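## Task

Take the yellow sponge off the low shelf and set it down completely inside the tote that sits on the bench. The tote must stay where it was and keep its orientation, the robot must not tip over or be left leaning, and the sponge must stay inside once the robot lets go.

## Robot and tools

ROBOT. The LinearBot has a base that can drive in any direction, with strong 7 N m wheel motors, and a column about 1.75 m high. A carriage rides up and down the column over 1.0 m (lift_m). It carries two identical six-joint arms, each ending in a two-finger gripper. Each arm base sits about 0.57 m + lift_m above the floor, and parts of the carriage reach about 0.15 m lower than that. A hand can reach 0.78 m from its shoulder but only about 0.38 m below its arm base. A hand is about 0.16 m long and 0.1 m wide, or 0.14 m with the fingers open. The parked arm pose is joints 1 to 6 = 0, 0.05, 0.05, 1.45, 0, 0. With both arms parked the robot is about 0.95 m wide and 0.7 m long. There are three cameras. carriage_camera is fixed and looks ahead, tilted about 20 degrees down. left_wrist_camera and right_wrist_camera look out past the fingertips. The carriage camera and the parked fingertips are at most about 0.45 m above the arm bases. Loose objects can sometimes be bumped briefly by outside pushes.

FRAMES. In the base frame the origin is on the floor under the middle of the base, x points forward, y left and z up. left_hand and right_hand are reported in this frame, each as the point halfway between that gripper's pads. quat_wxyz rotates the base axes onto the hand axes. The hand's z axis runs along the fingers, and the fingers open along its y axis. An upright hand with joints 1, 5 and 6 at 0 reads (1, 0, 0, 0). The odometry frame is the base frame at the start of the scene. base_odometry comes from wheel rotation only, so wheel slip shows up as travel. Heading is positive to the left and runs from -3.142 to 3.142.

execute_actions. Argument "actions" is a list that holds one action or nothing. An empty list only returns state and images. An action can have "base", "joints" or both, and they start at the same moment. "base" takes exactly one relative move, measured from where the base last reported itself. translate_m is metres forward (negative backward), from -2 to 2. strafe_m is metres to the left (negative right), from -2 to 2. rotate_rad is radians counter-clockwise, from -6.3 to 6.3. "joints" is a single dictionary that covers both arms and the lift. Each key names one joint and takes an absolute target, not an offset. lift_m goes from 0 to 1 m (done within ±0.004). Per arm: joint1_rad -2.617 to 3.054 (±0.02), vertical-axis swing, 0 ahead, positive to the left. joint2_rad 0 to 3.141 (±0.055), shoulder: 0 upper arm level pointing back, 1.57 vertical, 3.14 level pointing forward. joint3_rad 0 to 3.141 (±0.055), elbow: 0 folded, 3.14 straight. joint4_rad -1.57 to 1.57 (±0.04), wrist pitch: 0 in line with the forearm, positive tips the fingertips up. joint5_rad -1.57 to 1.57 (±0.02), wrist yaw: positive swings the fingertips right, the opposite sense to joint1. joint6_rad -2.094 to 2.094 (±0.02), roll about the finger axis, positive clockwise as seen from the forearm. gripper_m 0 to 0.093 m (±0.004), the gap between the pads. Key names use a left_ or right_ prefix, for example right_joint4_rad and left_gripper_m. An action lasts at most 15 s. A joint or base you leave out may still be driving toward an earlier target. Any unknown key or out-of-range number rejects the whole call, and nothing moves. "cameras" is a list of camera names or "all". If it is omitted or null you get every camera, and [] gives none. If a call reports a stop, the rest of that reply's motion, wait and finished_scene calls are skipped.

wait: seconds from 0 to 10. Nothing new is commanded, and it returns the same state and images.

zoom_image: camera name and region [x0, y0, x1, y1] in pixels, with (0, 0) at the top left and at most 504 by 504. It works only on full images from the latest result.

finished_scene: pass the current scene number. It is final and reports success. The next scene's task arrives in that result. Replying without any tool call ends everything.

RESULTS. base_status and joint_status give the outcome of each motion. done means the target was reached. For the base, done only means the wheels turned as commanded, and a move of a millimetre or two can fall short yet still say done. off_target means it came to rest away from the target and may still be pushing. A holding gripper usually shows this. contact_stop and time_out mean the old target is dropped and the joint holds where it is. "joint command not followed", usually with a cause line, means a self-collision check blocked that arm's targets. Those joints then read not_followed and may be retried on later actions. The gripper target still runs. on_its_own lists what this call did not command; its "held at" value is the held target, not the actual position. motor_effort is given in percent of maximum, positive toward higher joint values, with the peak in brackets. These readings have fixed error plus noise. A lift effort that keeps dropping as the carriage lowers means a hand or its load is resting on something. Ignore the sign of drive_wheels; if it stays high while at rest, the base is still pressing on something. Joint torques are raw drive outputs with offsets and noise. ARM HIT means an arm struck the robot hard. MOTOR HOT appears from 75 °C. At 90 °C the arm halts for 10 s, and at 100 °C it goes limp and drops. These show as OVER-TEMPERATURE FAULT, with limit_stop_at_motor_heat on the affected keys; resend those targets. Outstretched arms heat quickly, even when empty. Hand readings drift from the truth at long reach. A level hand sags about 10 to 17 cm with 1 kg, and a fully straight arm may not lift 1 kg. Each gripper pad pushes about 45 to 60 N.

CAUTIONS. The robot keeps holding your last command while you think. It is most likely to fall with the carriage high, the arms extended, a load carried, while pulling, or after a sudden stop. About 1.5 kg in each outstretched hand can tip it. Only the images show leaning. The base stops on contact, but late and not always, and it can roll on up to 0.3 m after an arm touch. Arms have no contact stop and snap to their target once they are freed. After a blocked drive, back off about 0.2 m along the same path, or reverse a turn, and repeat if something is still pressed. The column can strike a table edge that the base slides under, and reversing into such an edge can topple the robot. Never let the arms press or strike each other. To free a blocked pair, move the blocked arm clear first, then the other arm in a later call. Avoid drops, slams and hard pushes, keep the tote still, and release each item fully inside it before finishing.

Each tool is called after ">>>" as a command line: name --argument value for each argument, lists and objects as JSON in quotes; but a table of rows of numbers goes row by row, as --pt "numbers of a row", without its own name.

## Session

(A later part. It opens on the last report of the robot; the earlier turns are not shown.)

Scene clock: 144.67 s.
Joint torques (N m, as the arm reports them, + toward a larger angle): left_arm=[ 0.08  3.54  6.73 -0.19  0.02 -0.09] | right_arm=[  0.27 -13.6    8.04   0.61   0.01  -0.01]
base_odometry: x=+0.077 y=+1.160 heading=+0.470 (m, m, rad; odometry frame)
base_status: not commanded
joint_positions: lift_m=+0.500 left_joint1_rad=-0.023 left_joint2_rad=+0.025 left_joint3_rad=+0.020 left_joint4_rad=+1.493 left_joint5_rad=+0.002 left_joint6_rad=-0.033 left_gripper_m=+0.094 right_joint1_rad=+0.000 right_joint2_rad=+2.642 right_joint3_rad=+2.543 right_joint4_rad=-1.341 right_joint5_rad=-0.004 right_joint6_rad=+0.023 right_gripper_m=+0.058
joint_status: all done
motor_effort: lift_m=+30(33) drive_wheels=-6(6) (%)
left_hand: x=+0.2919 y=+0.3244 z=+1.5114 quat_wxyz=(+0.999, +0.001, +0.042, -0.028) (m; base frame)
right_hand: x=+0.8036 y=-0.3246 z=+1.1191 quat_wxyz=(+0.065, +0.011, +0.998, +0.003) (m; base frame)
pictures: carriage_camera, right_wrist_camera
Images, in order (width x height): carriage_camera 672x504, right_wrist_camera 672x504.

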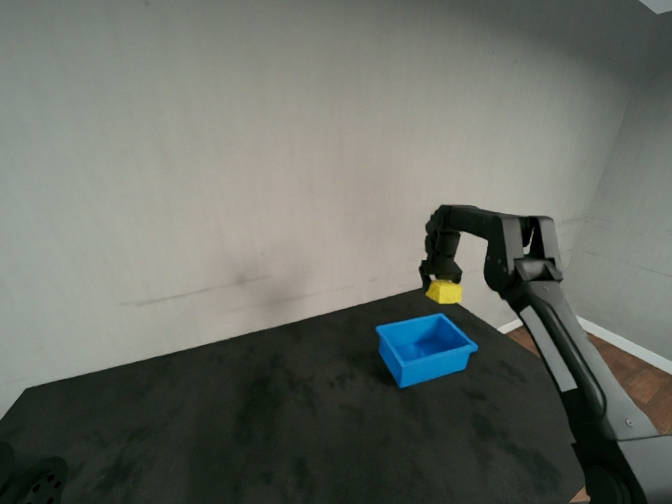

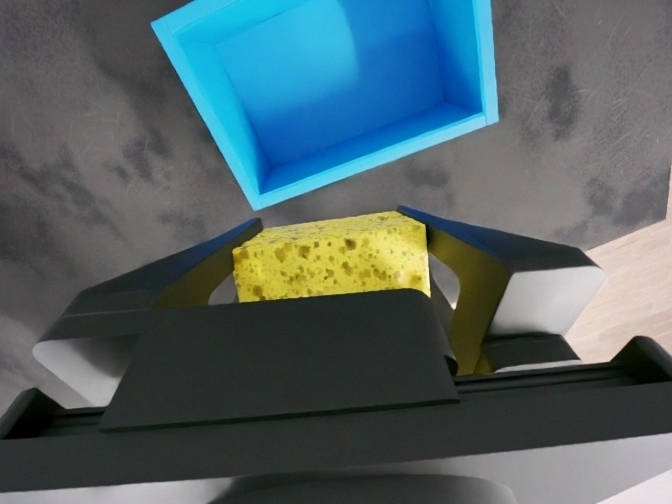

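>>> execute_actions --actions '[{"joints":{"right_joint4_rad":-0.75,"lift_m":0.38}}]' --cameras '["carriage_camera","right_wrist_camera"]'

Scene clock: 150.67 s.
Joint torques (N m, as the arm reports them, + toward a larger angle): left_arm=[ 0.1   3.56  6.76 -0.19  0.02 -0.1 ] | right_arm=[  0.15 -15.53   8.9    2.     0.     0.  ]
base_odometry: x=+0.077 y=+1.160 heading=+0.470 (m, m, rad; odometry frame)
base_status: not commanded
joint_positions: lift_m=+0.380 left_joint1_rad=-0.023 left_joint2_rad=+0.025 left_joint3_rad=+0.020 left_joint4_rad=+1.493 left_joint5_rad=+0.002 left_joint6_rad=-0.033 left_gripper_m=+0.094 right_joint1_rad=+0.000 right_joint2_rad=+2.656 right_joint3_rad=+2.543 right_joint4_rad=-0.760 right_joint5_rad=-0.004 right_joint6_rad=+0.023 right_gripper_m=+0.058
joint_status: all done
motor_effort: lift_m=+29(29) drive_wheels=-6(6) (%)
left_hand: x=+0.2918 y=+0.3244 z=+1.3914 quat_wxyz=(+0.999, +0.001, +0.041, -0.028) (m; base frame)
right_hand: x=+0.9317 y=-0.3247 z=+1.0480 quat_wxyz=(+0.342, +0.010, +0.940, +0.006) (m; base frame)
pictures: carriage_camera, right_wrist_camera
Images, in order (width x height): carriage_camera 672x504, right_wrist_camera 672x504.

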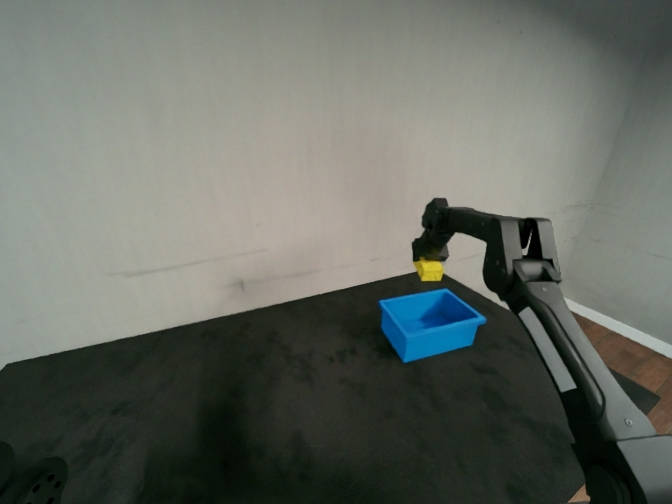

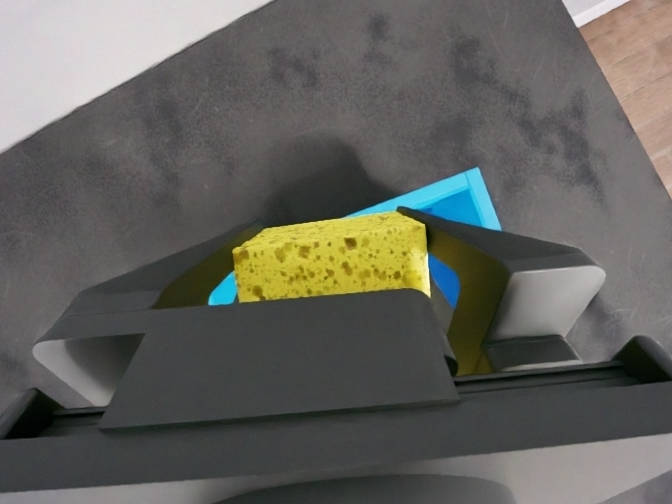

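>>> execute_actions --actions '[{"joints":{"lift_m":0.25,"right_joint1_rad":-0.03}}]' --cameras '["carriage_camera","right_wrist_camera"]'

Scene clock: 157.70 s.
Joint torques (N m, as the arm reports them, + toward a larger angle): left_arm=[ 0.13  3.96  7.38 -0.19  0.03 -0.1 ] | right_arm=[  0.19 -15.64   8.96   1.96   0.01  -0.02]
base_odometry: x=+0.076 y=+1.160 heading=+0.471 (m, m, rad; odometry frame)
base_status: not commanded
joint_positions: lift_m=+0.278 left_joint1_rad=-0.023 left_joint2_rad=+0.020 left_joint3_rad=+0.012 left_joint4_rad=+1.494 left_joint5_rad=+0.003 left_joint6_rad=-0.033 left_gripper_m=+0.094 right_joint1_rad=-0.029 right_joint2_rad=+2.657 right_joint3_rad=+2.543 right_joint4_rad=-0.756 right_joint5_rad=-0.004 right_joint6_rad=+0.023 right_gripper_m=+0.058
joint_status: lift_m contact_stop (moved -0.102 of -0.130); the others done
on_its_own: lift_m is held at +0.278, not at your +0.250, since a contact_stop
motor_effort: lift_m=+29(85) drive_wheels=-1(13) (%)
left_hand: x=+0.2926 y=+0.3243 z=+1.2874 quat_wxyz=(+0.999, +0.001, +0.043, -0.028) (m; base frame)
right_hand: x=+0.9323 y=-0.3441 z=+0.9461 quat_wxyz=(+0.344, +0.024, +0.939, +0.001) (m; base frame)
pictures: carriage_camera, right_wrist_camera
Images, in order (width x height): carriage_camera 672x504, right_wrist_camera 672x504.

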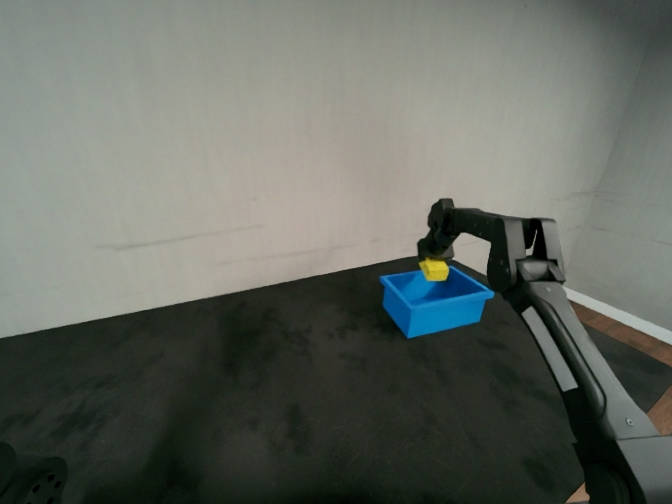

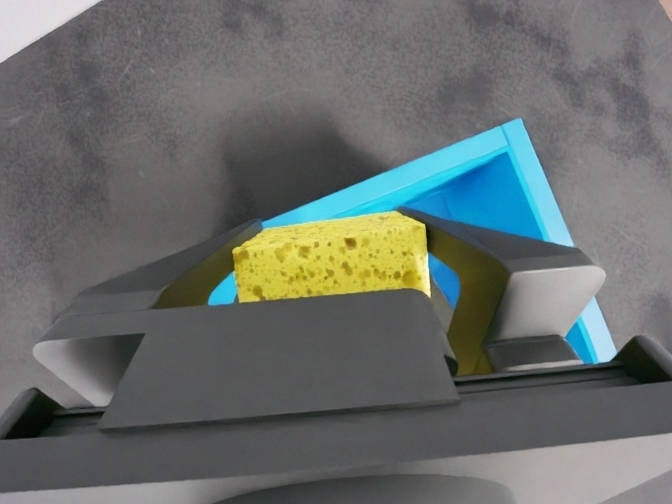

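>>> execute_actions --actions '[{"joints":{"lift_m":0.29,"right_joint1_rad":-0.08}}]' --cameras '["right_wrist_camera"]'

>>> execute_actions --actions '[{"joints":{"right_gripper_m":0.093}}]' --cameras '[]'

>>> execute_actions --actions '[{"joints":{"lift_m":0.45}}]' --cameras '["carriage_camera","right_wrist_camera"]'

Scene clock: 167.77 s.
Joint torques (N m, as the arm reports them, + toward a larger angle): left_arm=[ 0.1   3.88  7.34 -0.19  0.01 -0.1 ] | right_arm=[  0.7  -14.99   8.95   1.95   0.03  -0.02]
base_odometry: x=+0.076 y=+1.160 heading=+0.471 (m, m, rad; odometry frame)
base_status: not commanded
joint_positions: lift_m=+0.290 left_joint1_rad=-0.023 left_joint2_rad=+0.020 left_joint3_rad=+0.012 left_joint4_rad=+1.494 left_joint5_rad=+0.003 left_joint6_rad=-0.033 left_gripper_m=+0.094 right_joint1_rad=-0.086 right_joint2_rad=+2.649 right_joint3_rad=+2.543 right_joint4_rad=-0.753 right_joint5_rad=-0.004 right_joint6_rad=+0.023 right_gripper_m=+0.058
joint_status: all done
motor_effort: lift_m=+28(34) drive_wheels=-2(3) (%)
left_hand: x=+0.2926 y=+0.3243 z=+1.2993 quat_wxyz=(+0.999, +0.001, +0.043, -0.028) (m; base frame)
right_hand: x=+0.9310 y=-0.3815 z=+0.9635 quat_wxyz=(+0.349, +0.050, +0.936, -0.009) (m; base frame)
pictures: right_wrist_camera
Images, in order (width x height): right_wrist_camera 672x504.

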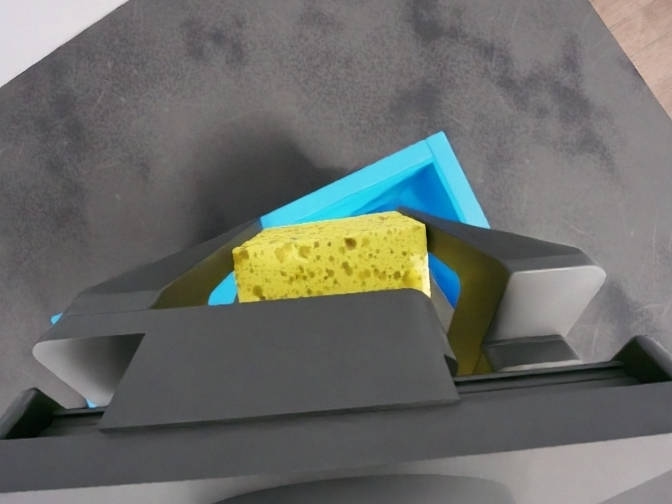

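Scene clock: 168.43 s.
Joint torques (N m, as the arm reports them, + toward a larger angle): left_arm=[ 0.1   3.94  7.36 -0.19  0.02 -0.1 ] | right_arm=[  0.7  -15.03   9.04   1.95   0.01   0.  ]
base_odometry: x=+0.076 y=+1.160 heading=+0.471 (m, m, rad; odometry frame)
base_status: not commanded
joint_positions: lift_m=+0.290 left_joint1_rad=-0.023 left_joint2_rad=+0.020 left_joint3_rad=+0.012 left_joint4_rad=+1.494 left_joint5_rad=+0.003 left_joint6_rad=-0.033 left_gripper_m=+0.094 right_joint1_rad=-0.086 right_joint2_rad=+2.649 right_joint3_rad=+2.543 right_joint4_rad=-0.753 right_joint5_rad=-0.004 right_joint6_rad=+0.023 right_gripper_m=+0.093
joint_status: all done
motor_effort: lift_m=+27(28) drive_wheels=-2(2) (%)
left_hand: x=+0.2926 y=+0.3243 z=+1.2993 quat_wxyz=(+0.999, +0.001, +0.043, -0.028) (m; base frame)
right_hand: x=+0.9310 y=-0.3815 z=+0.9635 quat_wxyz=(+0.349, +0.050, +0.936, -0.009) (m; base frame)
pictures: none
No camera images: the call's "cameras" was empty. Leave "cameras" out to get every camera's image.

Scene clock: 169.60 s.
Joint torques (N m, as the arm reports them, + toward a larger angle): left_arm=[ 0.12  3.91  7.33 -0.2   0.03 -0.1 ] | right_arm=[  0.72 -14.66   8.87   1.87   0.03   0.  ]
base_odometry: x=+0.076 y=+1.160 heading=+0.471 (m, m, rad; odometry frame)
base_status: not commanded
joint_positions: lift_m=+0.450 left_joint1_rad=-0.023 left_joint2_rad=+0.020 left_joint3_rad=+0.012 left_joint4_rad=+1.494 left_joint5_rad=+0.003 left_joint6_rad=-0.033 left_gripper_m=+0.094 right_joint1_rad=-0.086 right_joint2_rad=+2.645 right_joint3_rad=+2.543 right_joint4_rad=-0.748 right_joint5_rad=-0.004 right_joint6_rad=+0.023 right_gripper_m=+0.093
joint_status: all done
motor_effort: lift_m=+25(33) drive_wheels=-2(2) (%)
left_hand: x=+0.2925 y=+0.3243 z=+1.4593 quat_wxyz=(+0.999, +0.001, +0.043, -0.028) (m; base frame)
right_hand: x=+0.9319 y=-0.3815 z=+1.1270 quat_wxyz=(+0.353, +0.050, +0.934, -0.009) (m; base frame)
pictures: carriage_camera, right_wrist_camera
Images, in order (width x height): carriage_camera 672x504, right_wrist_camera 672x504.

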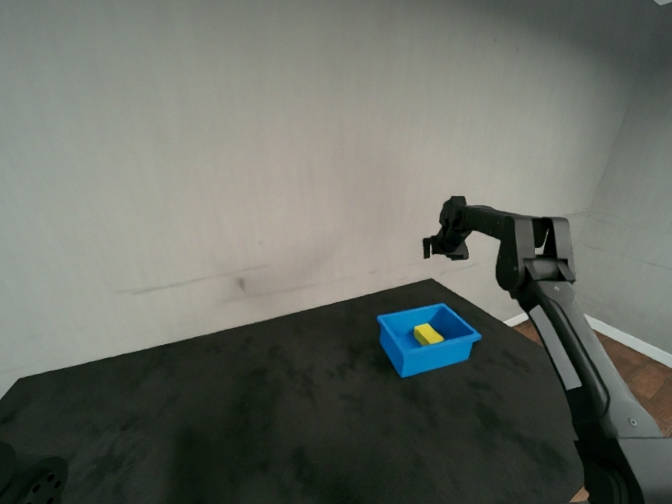

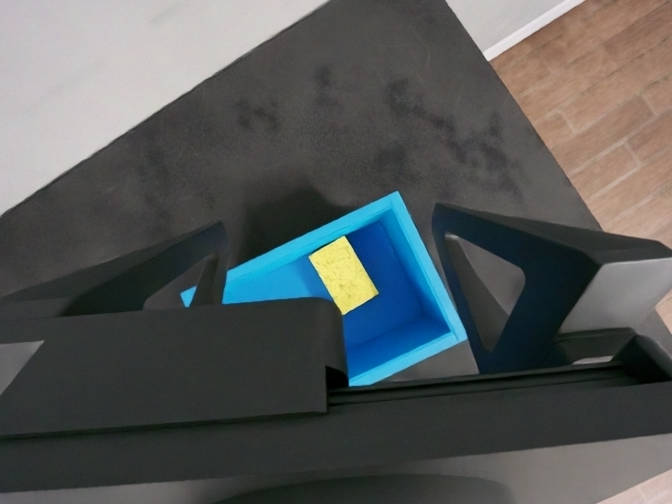

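>>> finished_scene --scene 1

The scene is finished: the task was done.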